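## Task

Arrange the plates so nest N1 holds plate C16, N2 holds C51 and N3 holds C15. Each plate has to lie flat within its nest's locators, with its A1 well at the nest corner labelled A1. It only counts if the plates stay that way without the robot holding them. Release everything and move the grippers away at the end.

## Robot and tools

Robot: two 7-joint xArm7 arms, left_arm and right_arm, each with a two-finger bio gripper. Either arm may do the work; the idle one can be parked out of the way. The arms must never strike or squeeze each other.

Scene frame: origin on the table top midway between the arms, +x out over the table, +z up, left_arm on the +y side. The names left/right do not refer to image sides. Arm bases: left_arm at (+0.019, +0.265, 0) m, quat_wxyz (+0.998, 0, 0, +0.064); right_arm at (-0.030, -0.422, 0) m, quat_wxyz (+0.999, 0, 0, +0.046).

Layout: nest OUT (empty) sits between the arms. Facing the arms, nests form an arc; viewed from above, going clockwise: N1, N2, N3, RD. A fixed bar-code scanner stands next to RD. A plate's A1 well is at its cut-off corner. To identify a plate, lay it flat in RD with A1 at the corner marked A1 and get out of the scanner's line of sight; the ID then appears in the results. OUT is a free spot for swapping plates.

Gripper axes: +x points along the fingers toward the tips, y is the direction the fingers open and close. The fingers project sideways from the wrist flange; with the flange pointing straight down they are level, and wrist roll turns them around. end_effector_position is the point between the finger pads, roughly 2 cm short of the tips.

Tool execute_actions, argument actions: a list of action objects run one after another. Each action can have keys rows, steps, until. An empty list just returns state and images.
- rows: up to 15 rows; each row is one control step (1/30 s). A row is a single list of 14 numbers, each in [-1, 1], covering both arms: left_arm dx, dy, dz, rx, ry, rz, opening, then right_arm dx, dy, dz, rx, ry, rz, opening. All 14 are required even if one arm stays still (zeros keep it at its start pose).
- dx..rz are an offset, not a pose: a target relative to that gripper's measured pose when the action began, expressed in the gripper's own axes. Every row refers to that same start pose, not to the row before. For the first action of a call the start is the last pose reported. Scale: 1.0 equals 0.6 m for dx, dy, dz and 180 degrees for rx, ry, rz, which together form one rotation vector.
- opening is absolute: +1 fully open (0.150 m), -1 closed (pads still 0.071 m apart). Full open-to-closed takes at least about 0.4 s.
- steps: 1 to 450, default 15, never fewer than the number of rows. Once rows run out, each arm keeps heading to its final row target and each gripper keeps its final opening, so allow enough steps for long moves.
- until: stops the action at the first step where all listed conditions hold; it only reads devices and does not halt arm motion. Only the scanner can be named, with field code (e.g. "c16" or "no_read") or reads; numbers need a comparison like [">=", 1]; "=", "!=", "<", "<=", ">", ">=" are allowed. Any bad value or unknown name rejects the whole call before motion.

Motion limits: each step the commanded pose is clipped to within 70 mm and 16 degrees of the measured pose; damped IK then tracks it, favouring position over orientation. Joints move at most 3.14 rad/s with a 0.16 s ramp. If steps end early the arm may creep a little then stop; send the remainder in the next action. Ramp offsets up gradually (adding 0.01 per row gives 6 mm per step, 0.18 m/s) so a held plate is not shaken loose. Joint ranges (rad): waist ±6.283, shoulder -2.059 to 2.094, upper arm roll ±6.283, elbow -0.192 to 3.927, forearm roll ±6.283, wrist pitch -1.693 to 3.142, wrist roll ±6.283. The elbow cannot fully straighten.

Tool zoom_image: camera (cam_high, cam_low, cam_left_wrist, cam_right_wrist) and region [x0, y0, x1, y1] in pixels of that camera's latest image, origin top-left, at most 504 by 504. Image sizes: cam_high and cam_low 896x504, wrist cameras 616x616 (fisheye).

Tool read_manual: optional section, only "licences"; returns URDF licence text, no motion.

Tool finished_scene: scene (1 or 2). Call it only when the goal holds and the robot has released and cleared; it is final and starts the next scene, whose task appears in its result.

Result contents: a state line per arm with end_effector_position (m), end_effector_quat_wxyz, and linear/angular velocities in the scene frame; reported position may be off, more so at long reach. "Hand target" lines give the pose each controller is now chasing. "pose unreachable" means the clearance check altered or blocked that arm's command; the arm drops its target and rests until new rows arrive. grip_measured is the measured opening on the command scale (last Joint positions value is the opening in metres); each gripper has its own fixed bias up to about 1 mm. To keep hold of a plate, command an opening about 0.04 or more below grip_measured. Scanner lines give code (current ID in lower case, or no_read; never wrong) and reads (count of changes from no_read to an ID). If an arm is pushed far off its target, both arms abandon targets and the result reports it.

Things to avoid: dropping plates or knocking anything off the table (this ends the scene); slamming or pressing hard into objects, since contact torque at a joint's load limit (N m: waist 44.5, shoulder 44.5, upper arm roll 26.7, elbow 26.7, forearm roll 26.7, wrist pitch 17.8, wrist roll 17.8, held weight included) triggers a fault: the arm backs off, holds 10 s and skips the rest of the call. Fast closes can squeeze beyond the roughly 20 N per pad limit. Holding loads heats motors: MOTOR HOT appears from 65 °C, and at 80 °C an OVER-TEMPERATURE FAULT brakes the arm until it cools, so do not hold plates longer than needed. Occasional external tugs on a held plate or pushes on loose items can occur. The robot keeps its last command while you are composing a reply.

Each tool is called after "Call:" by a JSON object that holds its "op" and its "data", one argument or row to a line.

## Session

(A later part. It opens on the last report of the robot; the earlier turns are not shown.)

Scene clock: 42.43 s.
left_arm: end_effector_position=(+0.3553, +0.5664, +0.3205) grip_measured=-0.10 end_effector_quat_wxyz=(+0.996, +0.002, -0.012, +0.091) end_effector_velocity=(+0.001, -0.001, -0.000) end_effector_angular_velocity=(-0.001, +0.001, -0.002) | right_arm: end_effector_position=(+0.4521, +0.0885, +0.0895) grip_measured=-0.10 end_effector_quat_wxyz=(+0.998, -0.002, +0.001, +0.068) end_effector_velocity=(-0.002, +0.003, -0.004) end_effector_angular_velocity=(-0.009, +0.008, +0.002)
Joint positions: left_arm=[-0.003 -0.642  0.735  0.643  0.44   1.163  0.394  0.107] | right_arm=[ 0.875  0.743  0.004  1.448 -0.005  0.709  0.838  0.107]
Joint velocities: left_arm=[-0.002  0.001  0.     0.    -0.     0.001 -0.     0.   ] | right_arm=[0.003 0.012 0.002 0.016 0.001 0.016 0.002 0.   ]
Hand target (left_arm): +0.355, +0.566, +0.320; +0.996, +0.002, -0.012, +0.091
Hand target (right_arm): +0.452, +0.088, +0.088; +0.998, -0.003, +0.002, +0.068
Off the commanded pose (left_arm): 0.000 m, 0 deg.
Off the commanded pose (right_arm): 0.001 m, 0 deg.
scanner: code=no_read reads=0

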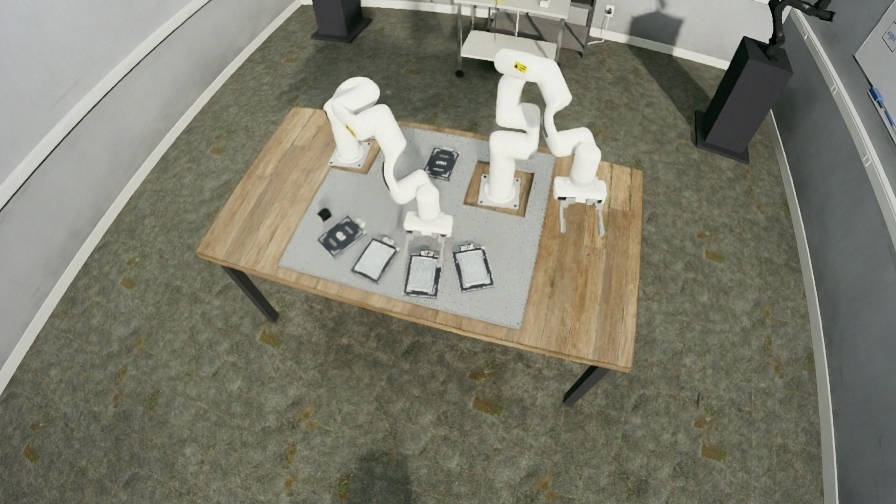

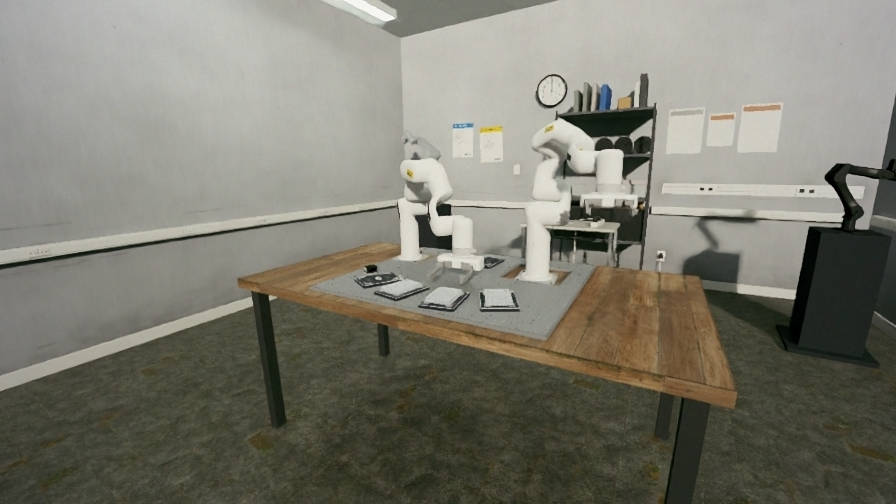

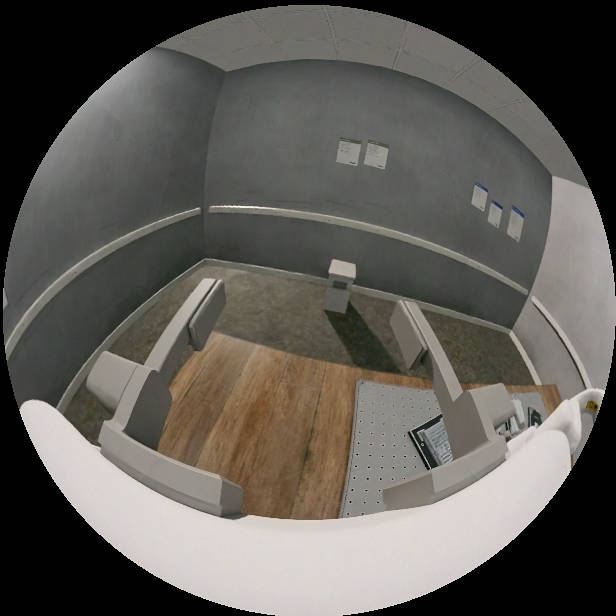

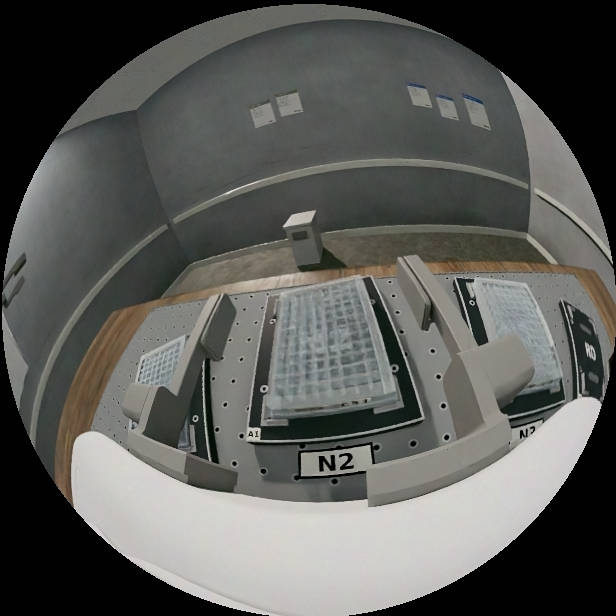

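Call:
{"op": "execute_actions", "data": {
  "actions": []
}}

Scene clock: 42.90 s.
left_arm: end_effector_position=(+0.3553, +0.5664, +0.3205) grip_measured=-0.10 end_effector_quat_wxyz=(+0.996, +0.002, -0.012, +0.091) end_effector_velocity=(-0.000, +0.000, -0.000) end_effector_angular_velocity=(+0.001, +0.000, +0.000) | right_arm: end_effector_position=(+0.4520, +0.0885, +0.0883) grip_measured=-0.10 end_effector_quat_wxyz=(+0.998, -0.002, +0.002, +0.068) end_effector_velocity=(-0.000, +0.000, -0.001) end_effector_angular_velocity=(-0.001, +0.000, +0.003)
Joint positions: left_arm=[-0.003 -0.642  0.735  0.643  0.44   1.163  0.394  0.107] | right_arm=[ 0.875  0.745  0.004  1.449 -0.005  0.71   0.838  0.107]
Joint velocities: left_arm=[ 0.001  0.    -0.    -0.     0.    -0.    -0.    -0.   ] | right_arm=[ 0.     0.002  0.     0.001 -0.001 -0.    -0.002  0.   ]
Hand target (left_arm): +0.355, +0.566, +0.320; +0.996, +0.002, -0.012, +0.091
Hand target (right_arm): +0.452, +0.088, +0.088; +0.998, -0.003, +0.002, +0.068
Off the commanded pose (left_arm): 0.000 m, 0 deg.
Off the commanded pose (right_arm): 0.002 m, 0 deg.
scanner: code=no_read reads=0

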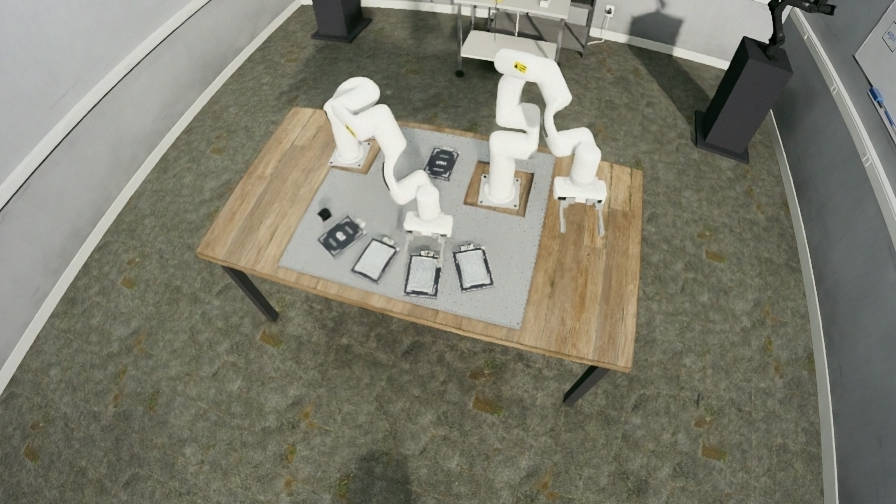

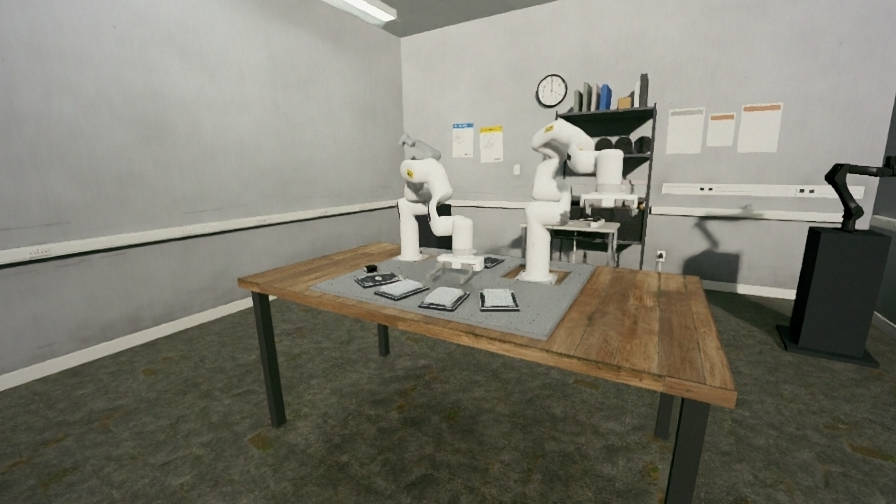

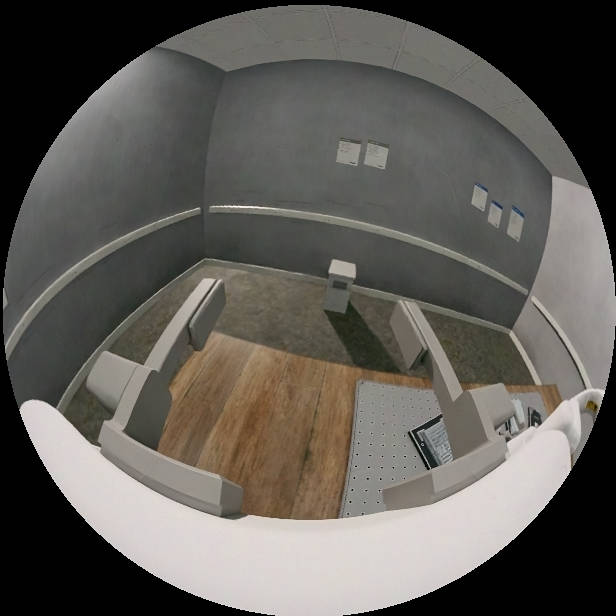

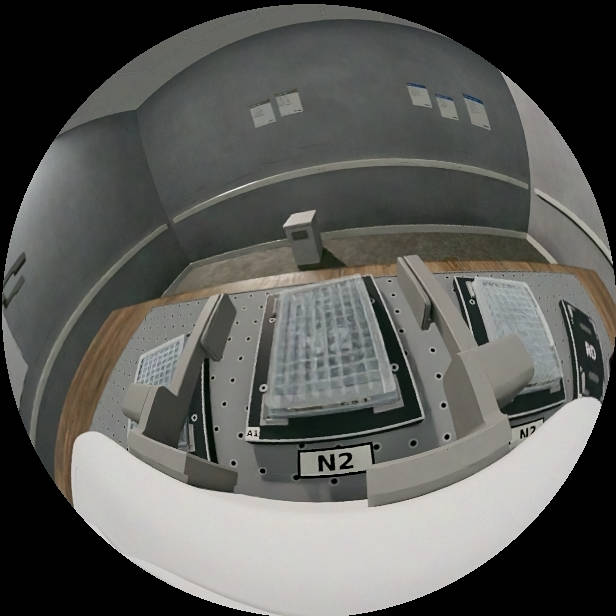

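Call:
{"op": "zoom_image", "data": {
  "camera": "cam_right_wrist",
  "region": [200, 260, 460, 460]
}}

Call:
{"op": "zoom_image", "data": {
  "camera": "cam_low",
  "region": [350, 255, 530, 320]
}}

Region (200, 260, 460, 460) of cam_right_wrist's 616x616 image, scaled by 1.938, with more detail than that image has; it fills the top 388 rows of this view, and the rest is white.

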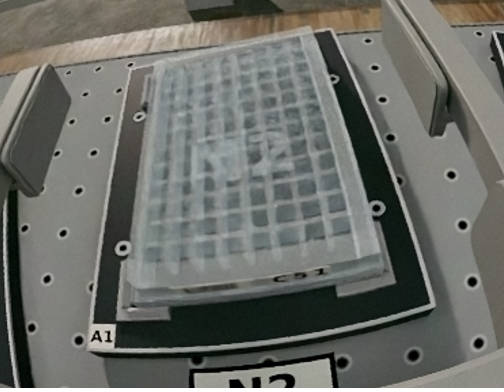

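Region (350, 255, 530, 320) of cam_low's 896x504 image, scaled by 2.800, with more detail than that image has; it fills the top 182 rows of this view, and the rest is white.

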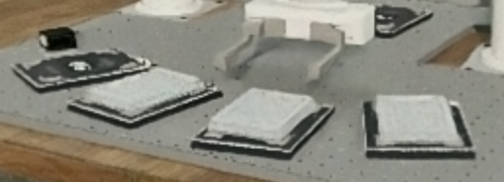

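Call:
{"op": "execute_actions", "data": {
  "actions": [
    {"rows": [[0,0,0,0,0,0,-0.1, 0.012,0.0013,-0.02,0,0,0,-0.1],[0,0,0,0,0,0,-0.1, 0.024,0.0026,-0.04,0,0,0,-0.1],[0,0,0,0,0,0,-0.1, 0.024,0.0026,-0.06,0,0,0,-0.1],[0,0,0,0,0,0,-0.1, 0.024,0.0026,-0.075,0,0,0,-0.1],[0,0,0,0,0,0,-0.1, 0.024,0.0026,-0.087,0,0,0,-0.1]], "steps": 20}
  ]
}}

Scene clock: 43.87 s.
left_arm: end_effector_position=(+0.3553, +0.5664, +0.3205) grip_measured=-0.10 end_effector_quat_wxyz=(+0.996, +0.002, -0.012, +0.091) end_effector_velocity=(+0.000, -0.000, +0.000) end_effector_angular_velocity=(+0.000, -0.001, -0.000) | right_arm: end_effector_position=(+0.4660, +0.0914, +0.0362) grip_measured=-0.10 end_effector_quat_wxyz=(+0.998, -0.002, +0.002, +0.068) end_effector_velocity=(+0.000, +0.001, +0.001) end_effector_angular_velocity=(+0.002, -0.002, +0.002)
Joint positions: left_arm=[-0.003 -0.642  0.735  0.643  0.44   1.163  0.394  0.107] | right_arm=[ 0.86   0.889  0.003  1.534 -0.004  0.651  0.821  0.107]
Joint velocities: left_arm=[-0. -0.  0. -0. -0. -0.  0.  0.] | right_arm=[ 0.     0.     0.     0.001 -0.002 -0.002  0.    -0.   ]
Hand target (left_arm): +0.355, +0.566, +0.320; +0.996, +0.002, -0.012, +0.091
Hand target (right_arm): +0.466, +0.091, +0.036; +0.998, -0.002, +0.002, +0.068
Off the commanded pose (left_arm): 0.000 m, 0 deg.
Off the commanded pose (right_arm): 0.000 m, 0 deg.
scanner: code=no_read reads=0

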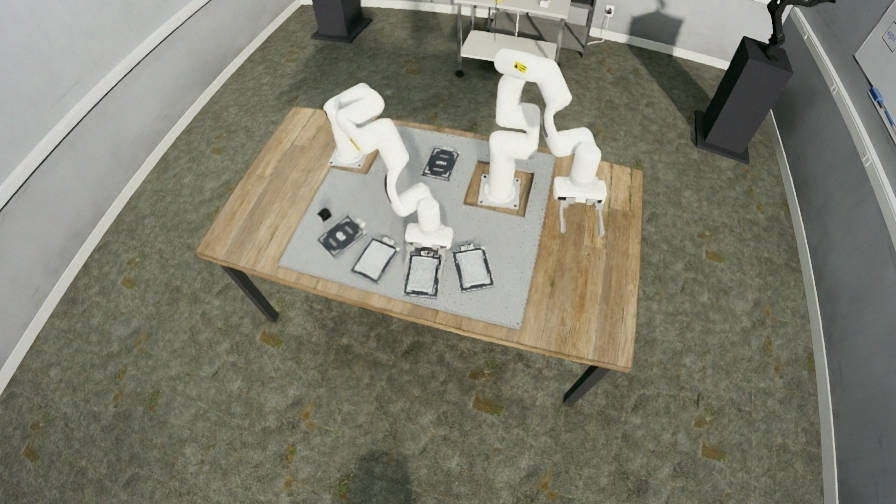

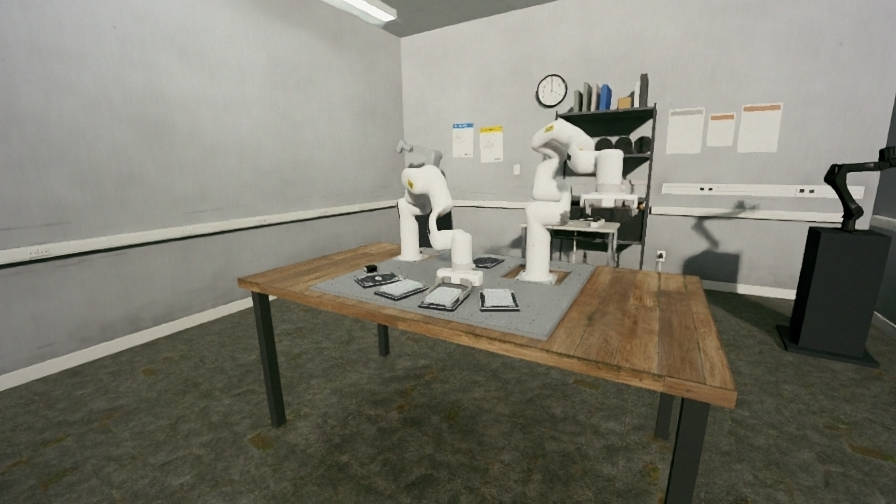

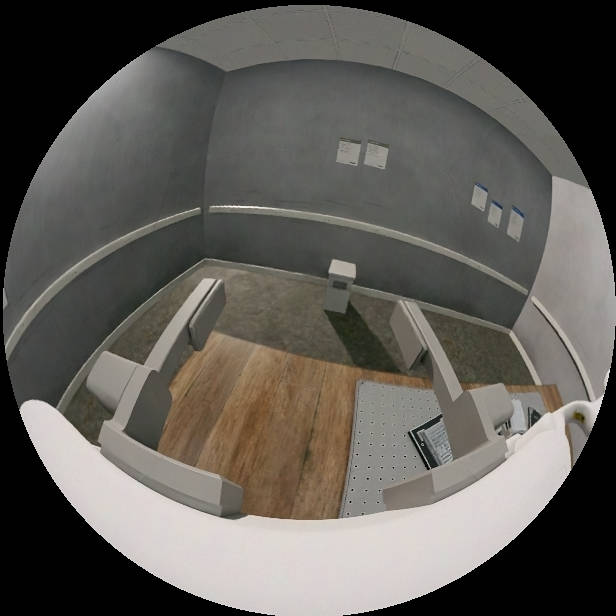

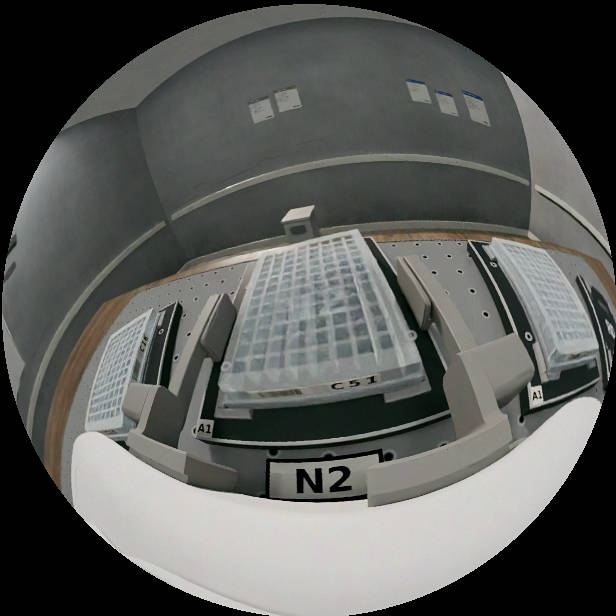

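Call:
{"op": "execute_actions", "data": {
  "actions": [
    {"rows": [[0,0,0,0,0,0,-0.1, 0,0,0,0,0,0,-0.25],[0,0,0,0,0,0,-0.1, 0,0,0,0,0,0,-0.35],[0,0,0,0,0,0,-0.1, 0,0,0,0,0,0,-0.45],[0,0,0,0,0,0,-0.1, 0,0,0,0,0,0,-0.5],[0,0,0,0,0,0,-0.1, 0,0,0,0,0,0,-0.55],[0,0,0,0,0,0,-0.1, 0,0,0,0,0,0,-0.6],[0,0,0,0,0,0,-0.1, 0,0,0,0,0,0,-0.65],[0,0,0,0,0,0,-0.1, 0,0,0,0,0,0,-0.7],[0,0,0,0,0,0,-0.1, 0,0,0,0,0,0,-0.74]], "steps": 18}
  ]
}}

Scene clock: 44.63 s.
left_arm: end_effector_position=(+0.3553, +0.5664, +0.3205) grip_measured=-0.10 end_effector_quat_wxyz=(+0.996, +0.002, -0.012, +0.091) end_effector_velocity=(+0.000, -0.000, +0.001) end_effector_angular_velocity=(+0.000, -0.001, -0.001) | right_arm: end_effector_position=(+0.4657, +0.0916, +0.0361) grip_measured=-0.65 end_effector_quat_wxyz=(+0.998, -0.002, +0.002, +0.069) end_effector_velocity=(+0.001, -0.001, -0.001) end_effector_angular_velocity=(-0.002, +0.001, -0.001)
Joint positions: left_arm=[-0.003 -0.642  0.735  0.643  0.44   1.163  0.394  0.107] | right_arm=[ 0.86   0.889  0.004  1.534 -0.005  0.651  0.821  0.085]
Joint velocities: left_arm=[-0.001 -0.001 -0.     0.     0.     0.    -0.     0.   ] | right_arm=[-0.002  0.001 -0.    -0.    -0.     0.    -0.     0.   ]
Hand target (left_arm): +0.355, +0.566, +0.320; +0.996, +0.002, -0.012, +0.091
Hand target (right_arm): +0.466, +0.091, +0.036; +0.998, -0.002, +0.002, +0.068
Off the commanded pose (left_arm): 0.000 m, 0 deg.
Off the commanded pose (right_arm): 0.000 m, 0 deg.
scanner: code=no_read reads=0

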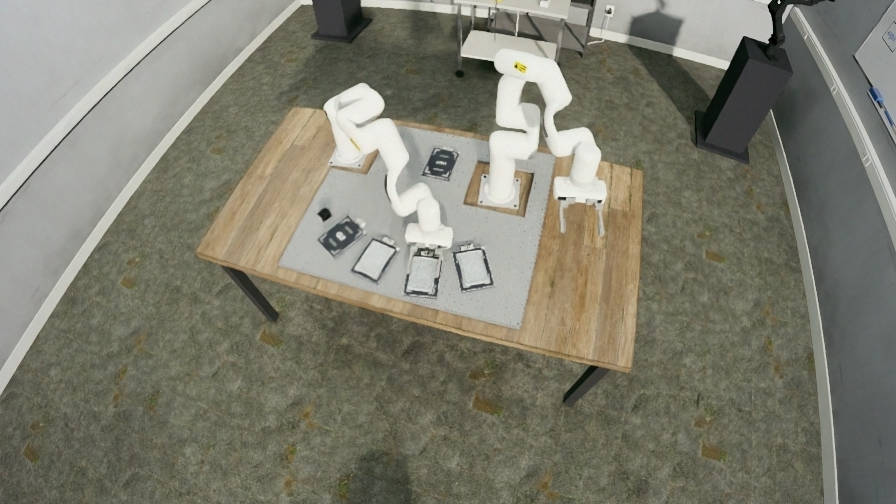

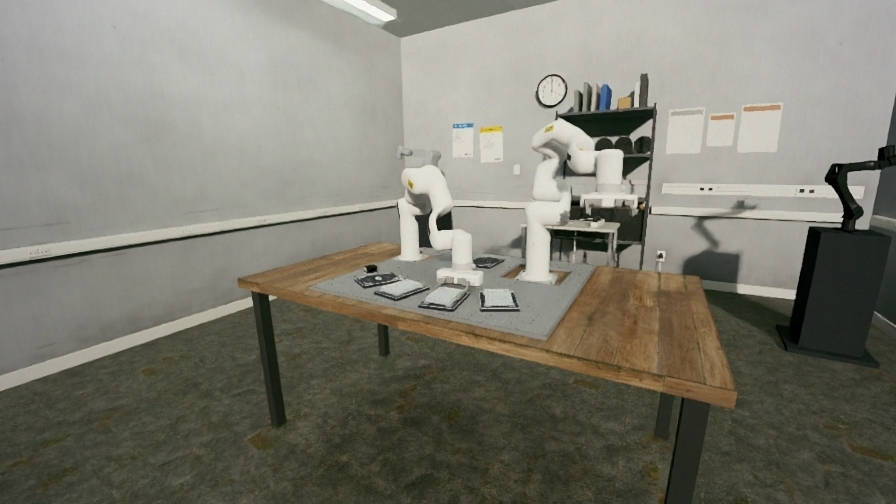

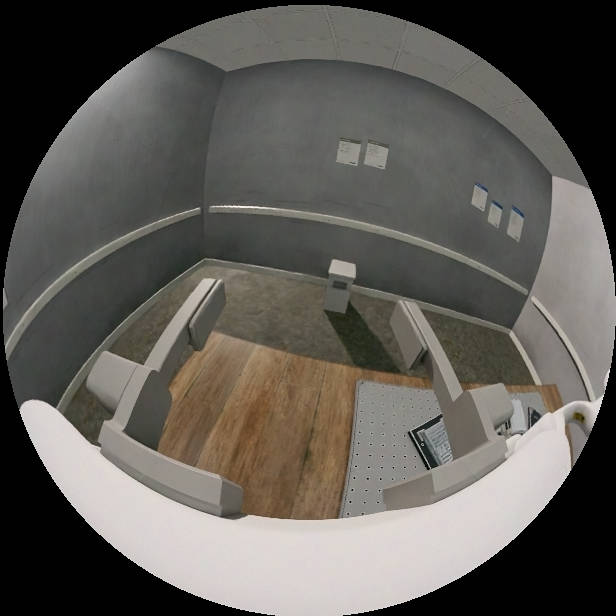

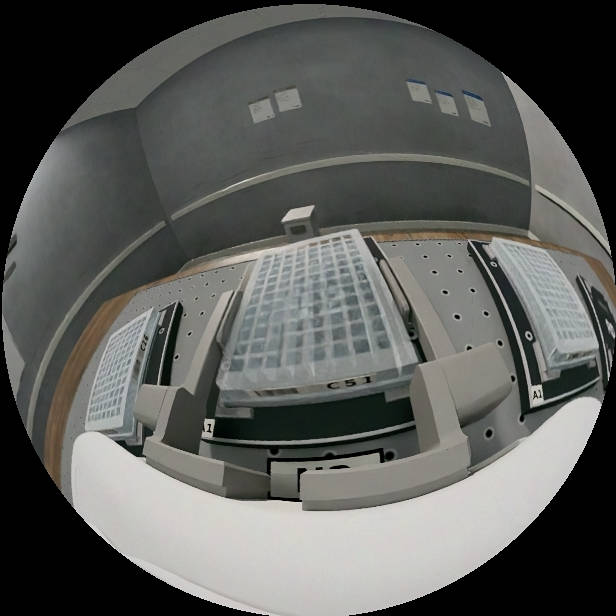

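Call:
{"op": "execute_actions", "data": {
  "actions": [
    {"rows": [[0,0,0,0,0,0,-0.1, 0,0,0,0,0,0,-0.55],[0,0,0,0,0,0,-0.1, 0,0,0,0,0,0,-0.4],[0,0,0,0,0,0,-0.1, 0,0,0,0,0,0,-0.25],[0,0,0,0,0,0,-0.1, 0,0,0,0,0,0,-0.1]], "steps": 9},
    {"rows": [[0,0,0,0,0,0,-0.1, -0.005,0,0.02,0,0,0,-0.1],[0,0,0,0,0,0,-0.1, -0.012,0,0.04,0,0,0,-0.1],[0,0,0,0,0,0,-0.1, -0.02,0,0.065,0,0,0,-0.1],[0,0,0,0,0,0,-0.1, -0.024,0,0.087,0,0,0,-0.1]], "steps": 16}
  ]
}}

Call:
{"op": "zoom_image", "data": {
  "camera": "cam_right_wrist",
  "region": [200, 260, 460, 460]
}}

Scene clock: 45.60 s.
left_arm: end_effector_position=(+0.3553, +0.5664, +0.3205) grip_measured=-0.10 end_effector_quat_wxyz=(+0.996, +0.002, -0.012, +0.091) end_effector_velocity=(-0.000, +0.000, -0.000) end_effector_angular_velocity=(-0.001, +0.001, +0.000) | right_arm: end_effector_position=(+0.4521, +0.0885, +0.0863) grip_measured=-0.10 end_effector_quat_wxyz=(+0.998, -0.004, +0.003, +0.068) end_effector_velocity=(+0.001, +0.011, +0.018) end_effector_angular_velocity=(+0.030, -0.017, +0.007)
Joint positions: left_arm=[-0.003 -0.642  0.735  0.643  0.44   1.163  0.394  0.107] | right_arm=[ 0.876  0.75   0.003  1.454 -0.005  0.713  0.84   0.107]
Joint velocities: left_arm=[ 0.001  0.     0.    -0.    -0.     0.001  0.     0.   ] | right_arm=[ 0.004 -0.014  0.004  0.016  0.001 -0.004 -0.001 -0.   ]
Hand target (left_arm): +0.355, +0.566, +0.320; +0.996, +0.002, -0.012, +0.091
Hand target (right_arm): +0.452, +0.090, +0.089; +0.998, -0.003, +0.001, +0.068
Off the commanded pose (left_arm): 0.000 m, 0 deg.
Off the commanded pose (right_arm): 0.002 m, 0 deg.
scanner: code=no_read reads=0

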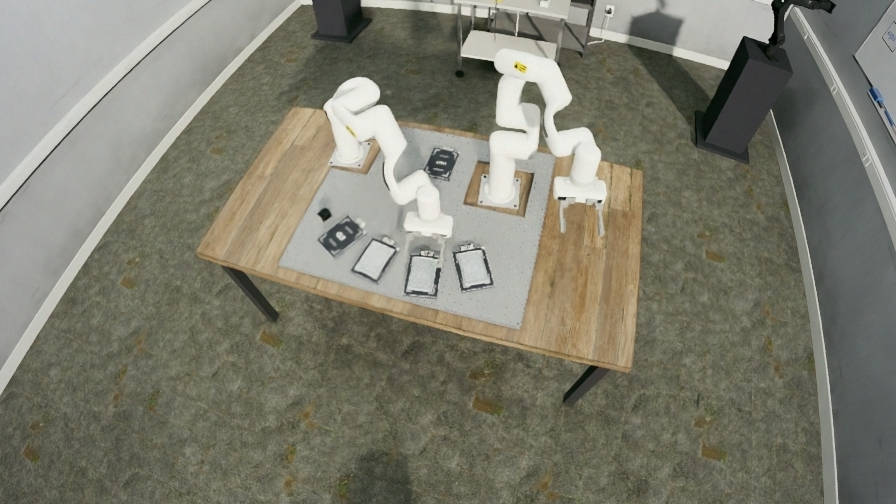

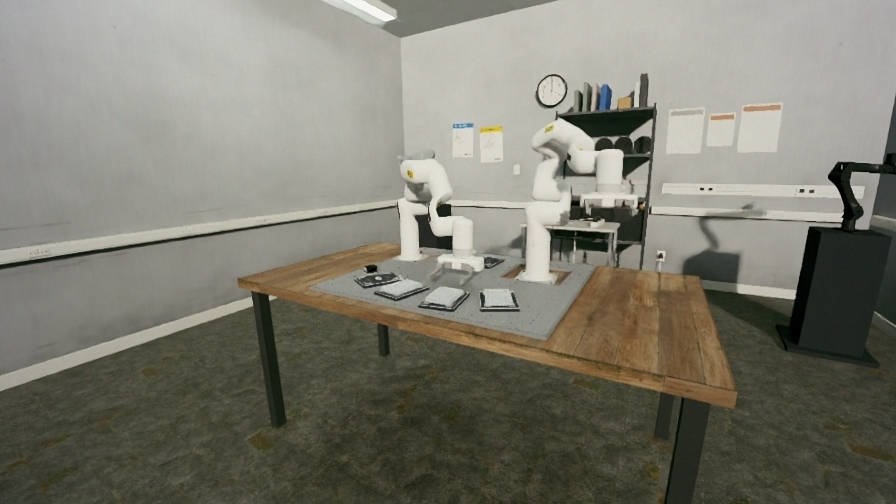

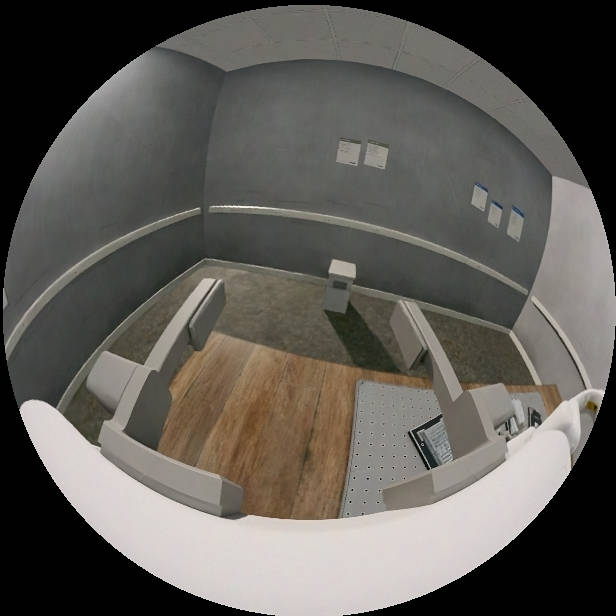

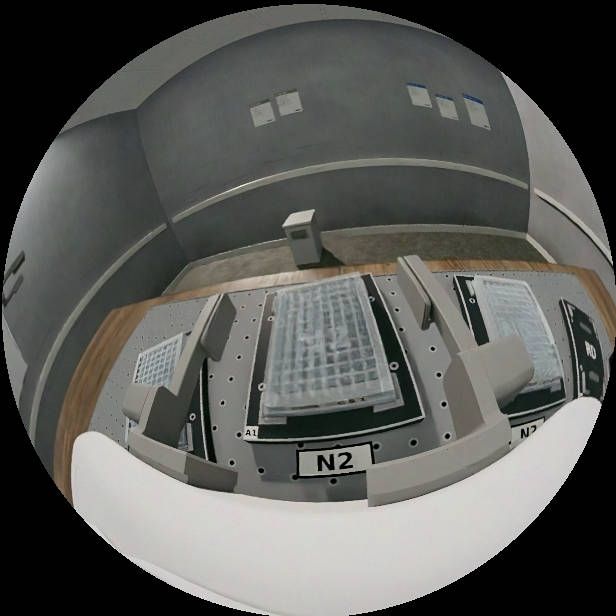

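Region (200, 260, 460, 460) of cam_right_wrist's 616x616 image, scaled by 1.938, with more detail than that image has; it fills the top 388 rows of this view, and the rest is white.

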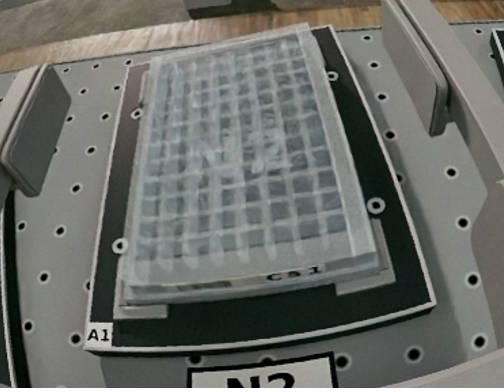

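Call:
{"op": "execute_actions", "data": {
  "actions": [
    {"rows": [[0,0,0,0,0,0,-0.1, -0.03,-0.02,0.03,0,0,0,-0.1],[0,0,0,0,0,0,-0.1, -0.08,-0.06,0.08,0,0,0,-0.1],[0,0,0,0,0,0,-0.1, -0.14,-0.12,0.14,0,0,-0.02,-0.1],[0,0,0,0,0,0,-0.1, -0.2,-0.2,0.2,0,0,-0.03,-0.1],[0,0,0,0,0,0,-0.1, -0.25,-0.3,0.25,0,0,-0.04,-0.1],[0,0,0,0,0,0,-0.1, -0.26,-0.4,0.28,0,0,-0.04,-0.1]], "steps": 30}
  ]
}}

Call:
{"op": "zoom_image", "data": {
  "camera": "cam_high",
  "region": [340, 220, 510, 315]
}}

Call:
{"op": "zoom_image", "data": {
  "camera": "cam_low",
  "region": [350, 255, 530, 320]
}}

Scene clock: 46.87 s.
left_arm: end_effector_position=(+0.3553, +0.5664, +0.3205) grip_measured=-0.10 end_effector_quat_wxyz=(+0.996, +0.002, -0.012, +0.091) end_effector_velocity=(+0.000, -0.000, -0.001) end_effector_angular_velocity=(+0.000, +0.002, -0.002) | right_arm: end_effector_position=(+0.3334, -0.1654, +0.2571) grip_measured=-0.10 end_effector_quat_wxyz=(+1.000, -0.004, -0.001, +0.004) end_effector_velocity=(-0.049, -0.035, +0.054) end_effector_angular_velocity=(-0.004, +0.021, +0.057)
Joint positions: left_arm=[-0.003 -0.642  0.735  0.643  0.44   1.163  0.394  0.107] | right_arm=[ 0.852 -0.37  -0.07   0.52  -0.041  0.895  0.896  0.107]
Joint velocities: left_arm=[-0.001  0.001  0.    -0.     0.001  0.     0.     0.   ] | right_arm=[ 0.011 -0.347  0.018 -0.097  0.005  0.266 -0.031 -0.   ]
Hand target (left_arm): +0.355, +0.566, +0.320; +0.996, +0.002, -0.012, +0.091
Hand target (right_arm): +0.331, -0.168, +0.259; +1.000, -0.005, +0.001, +0.005
Off the commanded pose (left_arm): 0.000 m, 0 deg.
Off the commanded pose (right_arm): 0.004 m, 0 deg.
scanner: code=no_read reads=0

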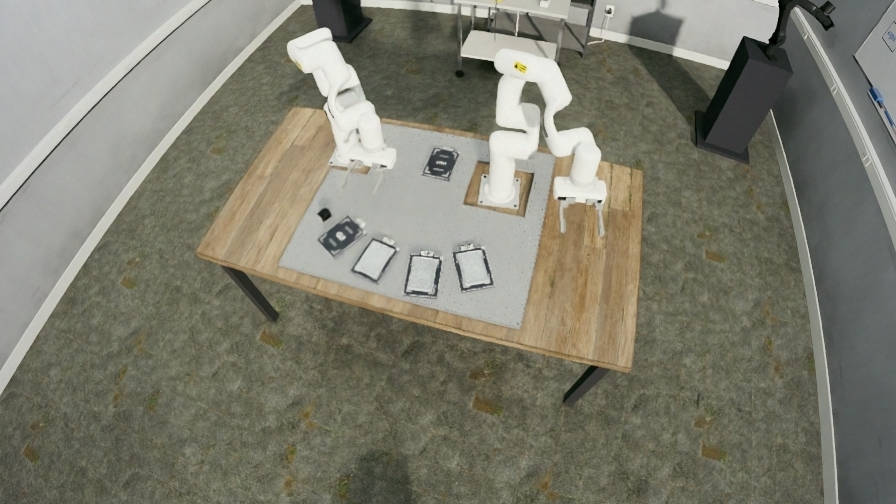

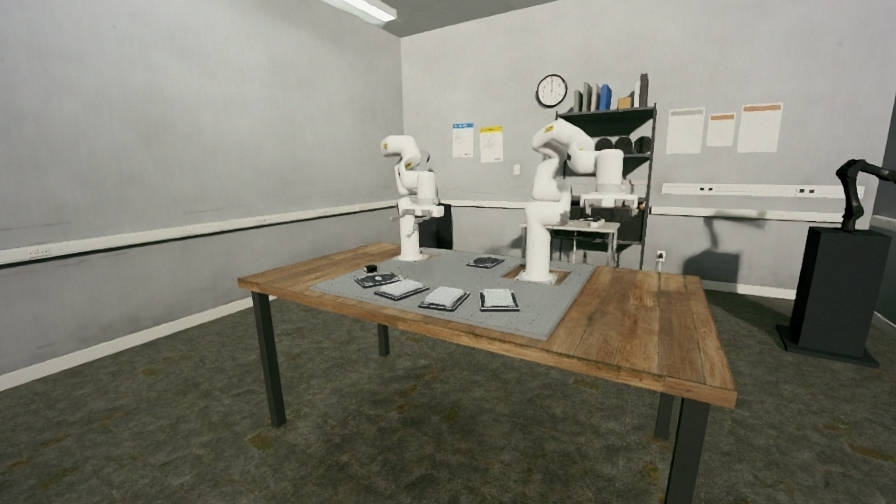

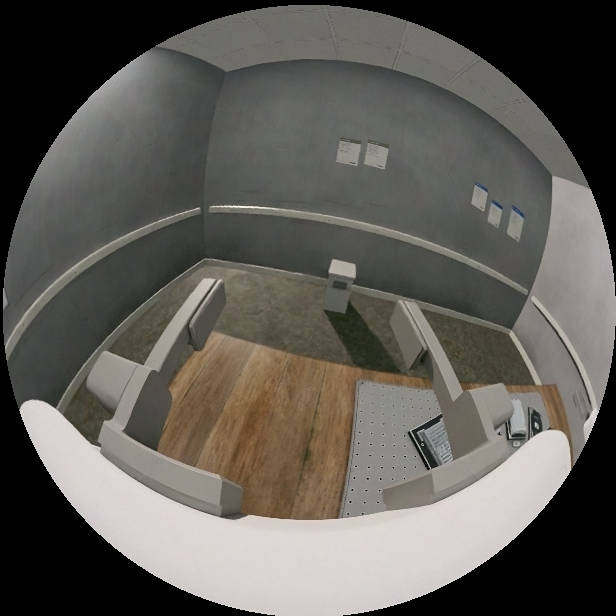

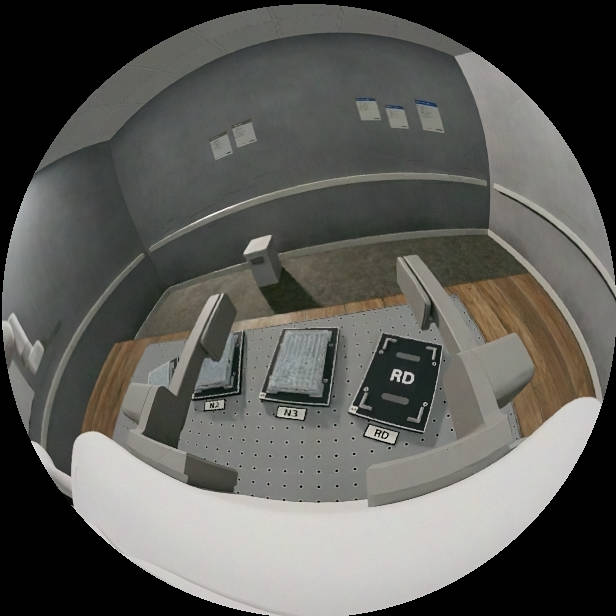

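Region (340, 220, 510, 315) of cam_high's 896x504 image, scaled by 2.965, with more detail than that image has; it fills the top 282 rows of this view, and the rest is white.

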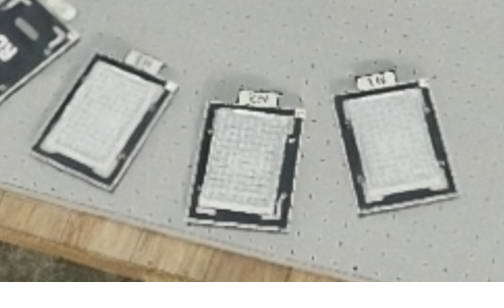

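Region (350, 255, 530, 320) of cam_low's 896x504 image, scaled by 2.800, with more detail than that image has; it fills the top 182 rows of this view, and the rest is white.

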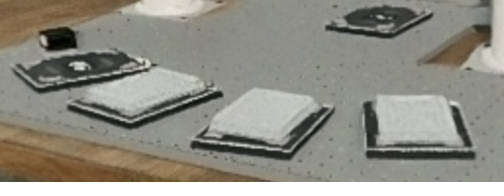

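Call:
{"op": "execute_actions", "data": {
  "actions": [
    {"rows": [[0,0,0,0,0,0,-0.1, 0.04,0.08,-0.04,0,0,0.01,-0.1],[0,0,0,0,0,0,-0.1, 0.1,0.18,-0.1,0,0,0.02,-0.1],[0,0,0,0,0,0,-0.1, 0.16,0.3,-0.18,0,0,0.03,-0.1],[0,0,0,0,0,0,-0.1, 0.2,0.38,-0.24,0,0,0.04,-0.1],[0,0,0,0,0,0,-0.1, 0.2245,0.4263,-0.278,0,0,0.0408,-0.1]], "steps": 36}
  ]
}}

Scene clock: 48.77 s.
left_arm: end_effector_position=(+0.3553, +0.5664, +0.3205) grip_measured=-0.10 end_effector_quat_wxyz=(+0.996, +0.002, -0.012, +0.091) end_effector_velocity=(+0.000, -0.000, +0.000) end_effector_angular_velocity=(+0.000, +0.000, -0.000) | right_arm: end_effector_position=(+0.4665, +0.0893, +0.0883) grip_measured=-0.10 end_effector_quat_wxyz=(+0.998, -0.002, -0.000, +0.068) end_effector_velocity=(-0.001, +0.005, -0.002) end_effector_angular_velocity=(-0.009, +0.008, +0.003)
Joint positions: left_arm=[-0.003 -0.642  0.735  0.643  0.44   1.163  0.394  0.107] | right_arm=[ 0.896  0.772 -0.041  1.495  0.039  0.727  0.794  0.107]
Joint velocities: left_arm=[-0.001 -0.    -0.    -0.     0.     0.    -0.001  0.   ] | right_arm=[ 0.003  0.014  0.002  0.025 -0.001  0.023  0.003 -0.   ]
Hand target (left_arm): +0.355, +0.566, +0.320; +0.996, +0.002, -0.012, +0.091
Hand target (right_arm): +0.466, +0.089, +0.087; +0.998, -0.003, +0.001, +0.068
Off the commanded pose (left_arm): 0.000 m, 0 deg.
Off the commanded pose (right_arm): 0.001 m, 0 deg.
scanner: code=no_read reads=0

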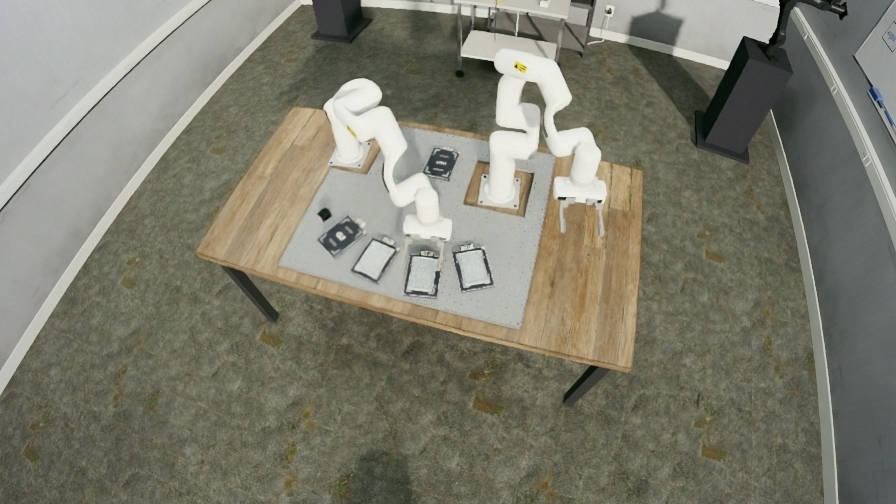

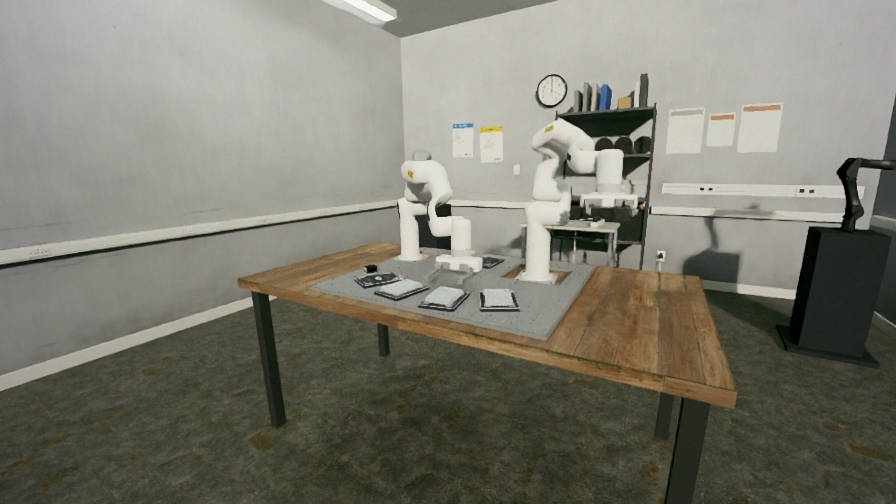

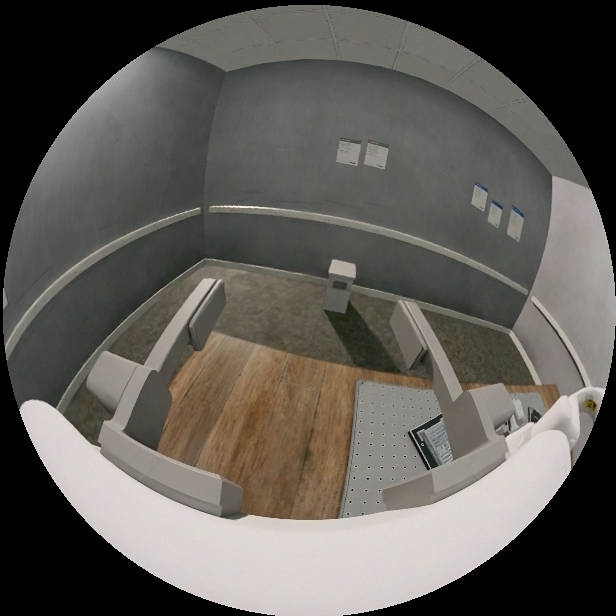

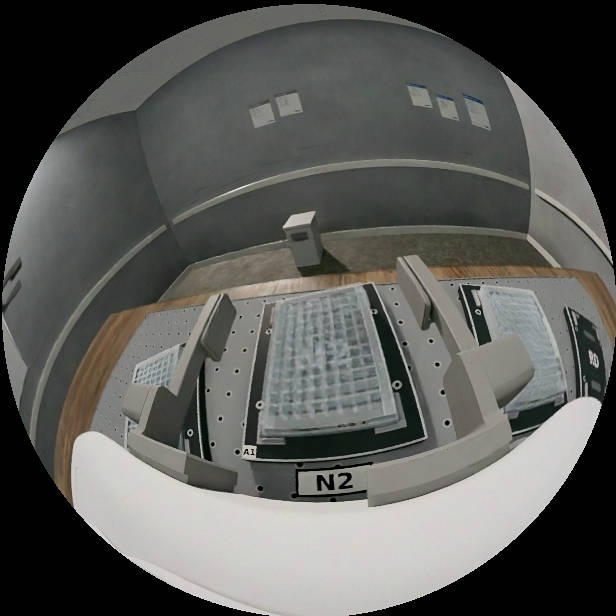

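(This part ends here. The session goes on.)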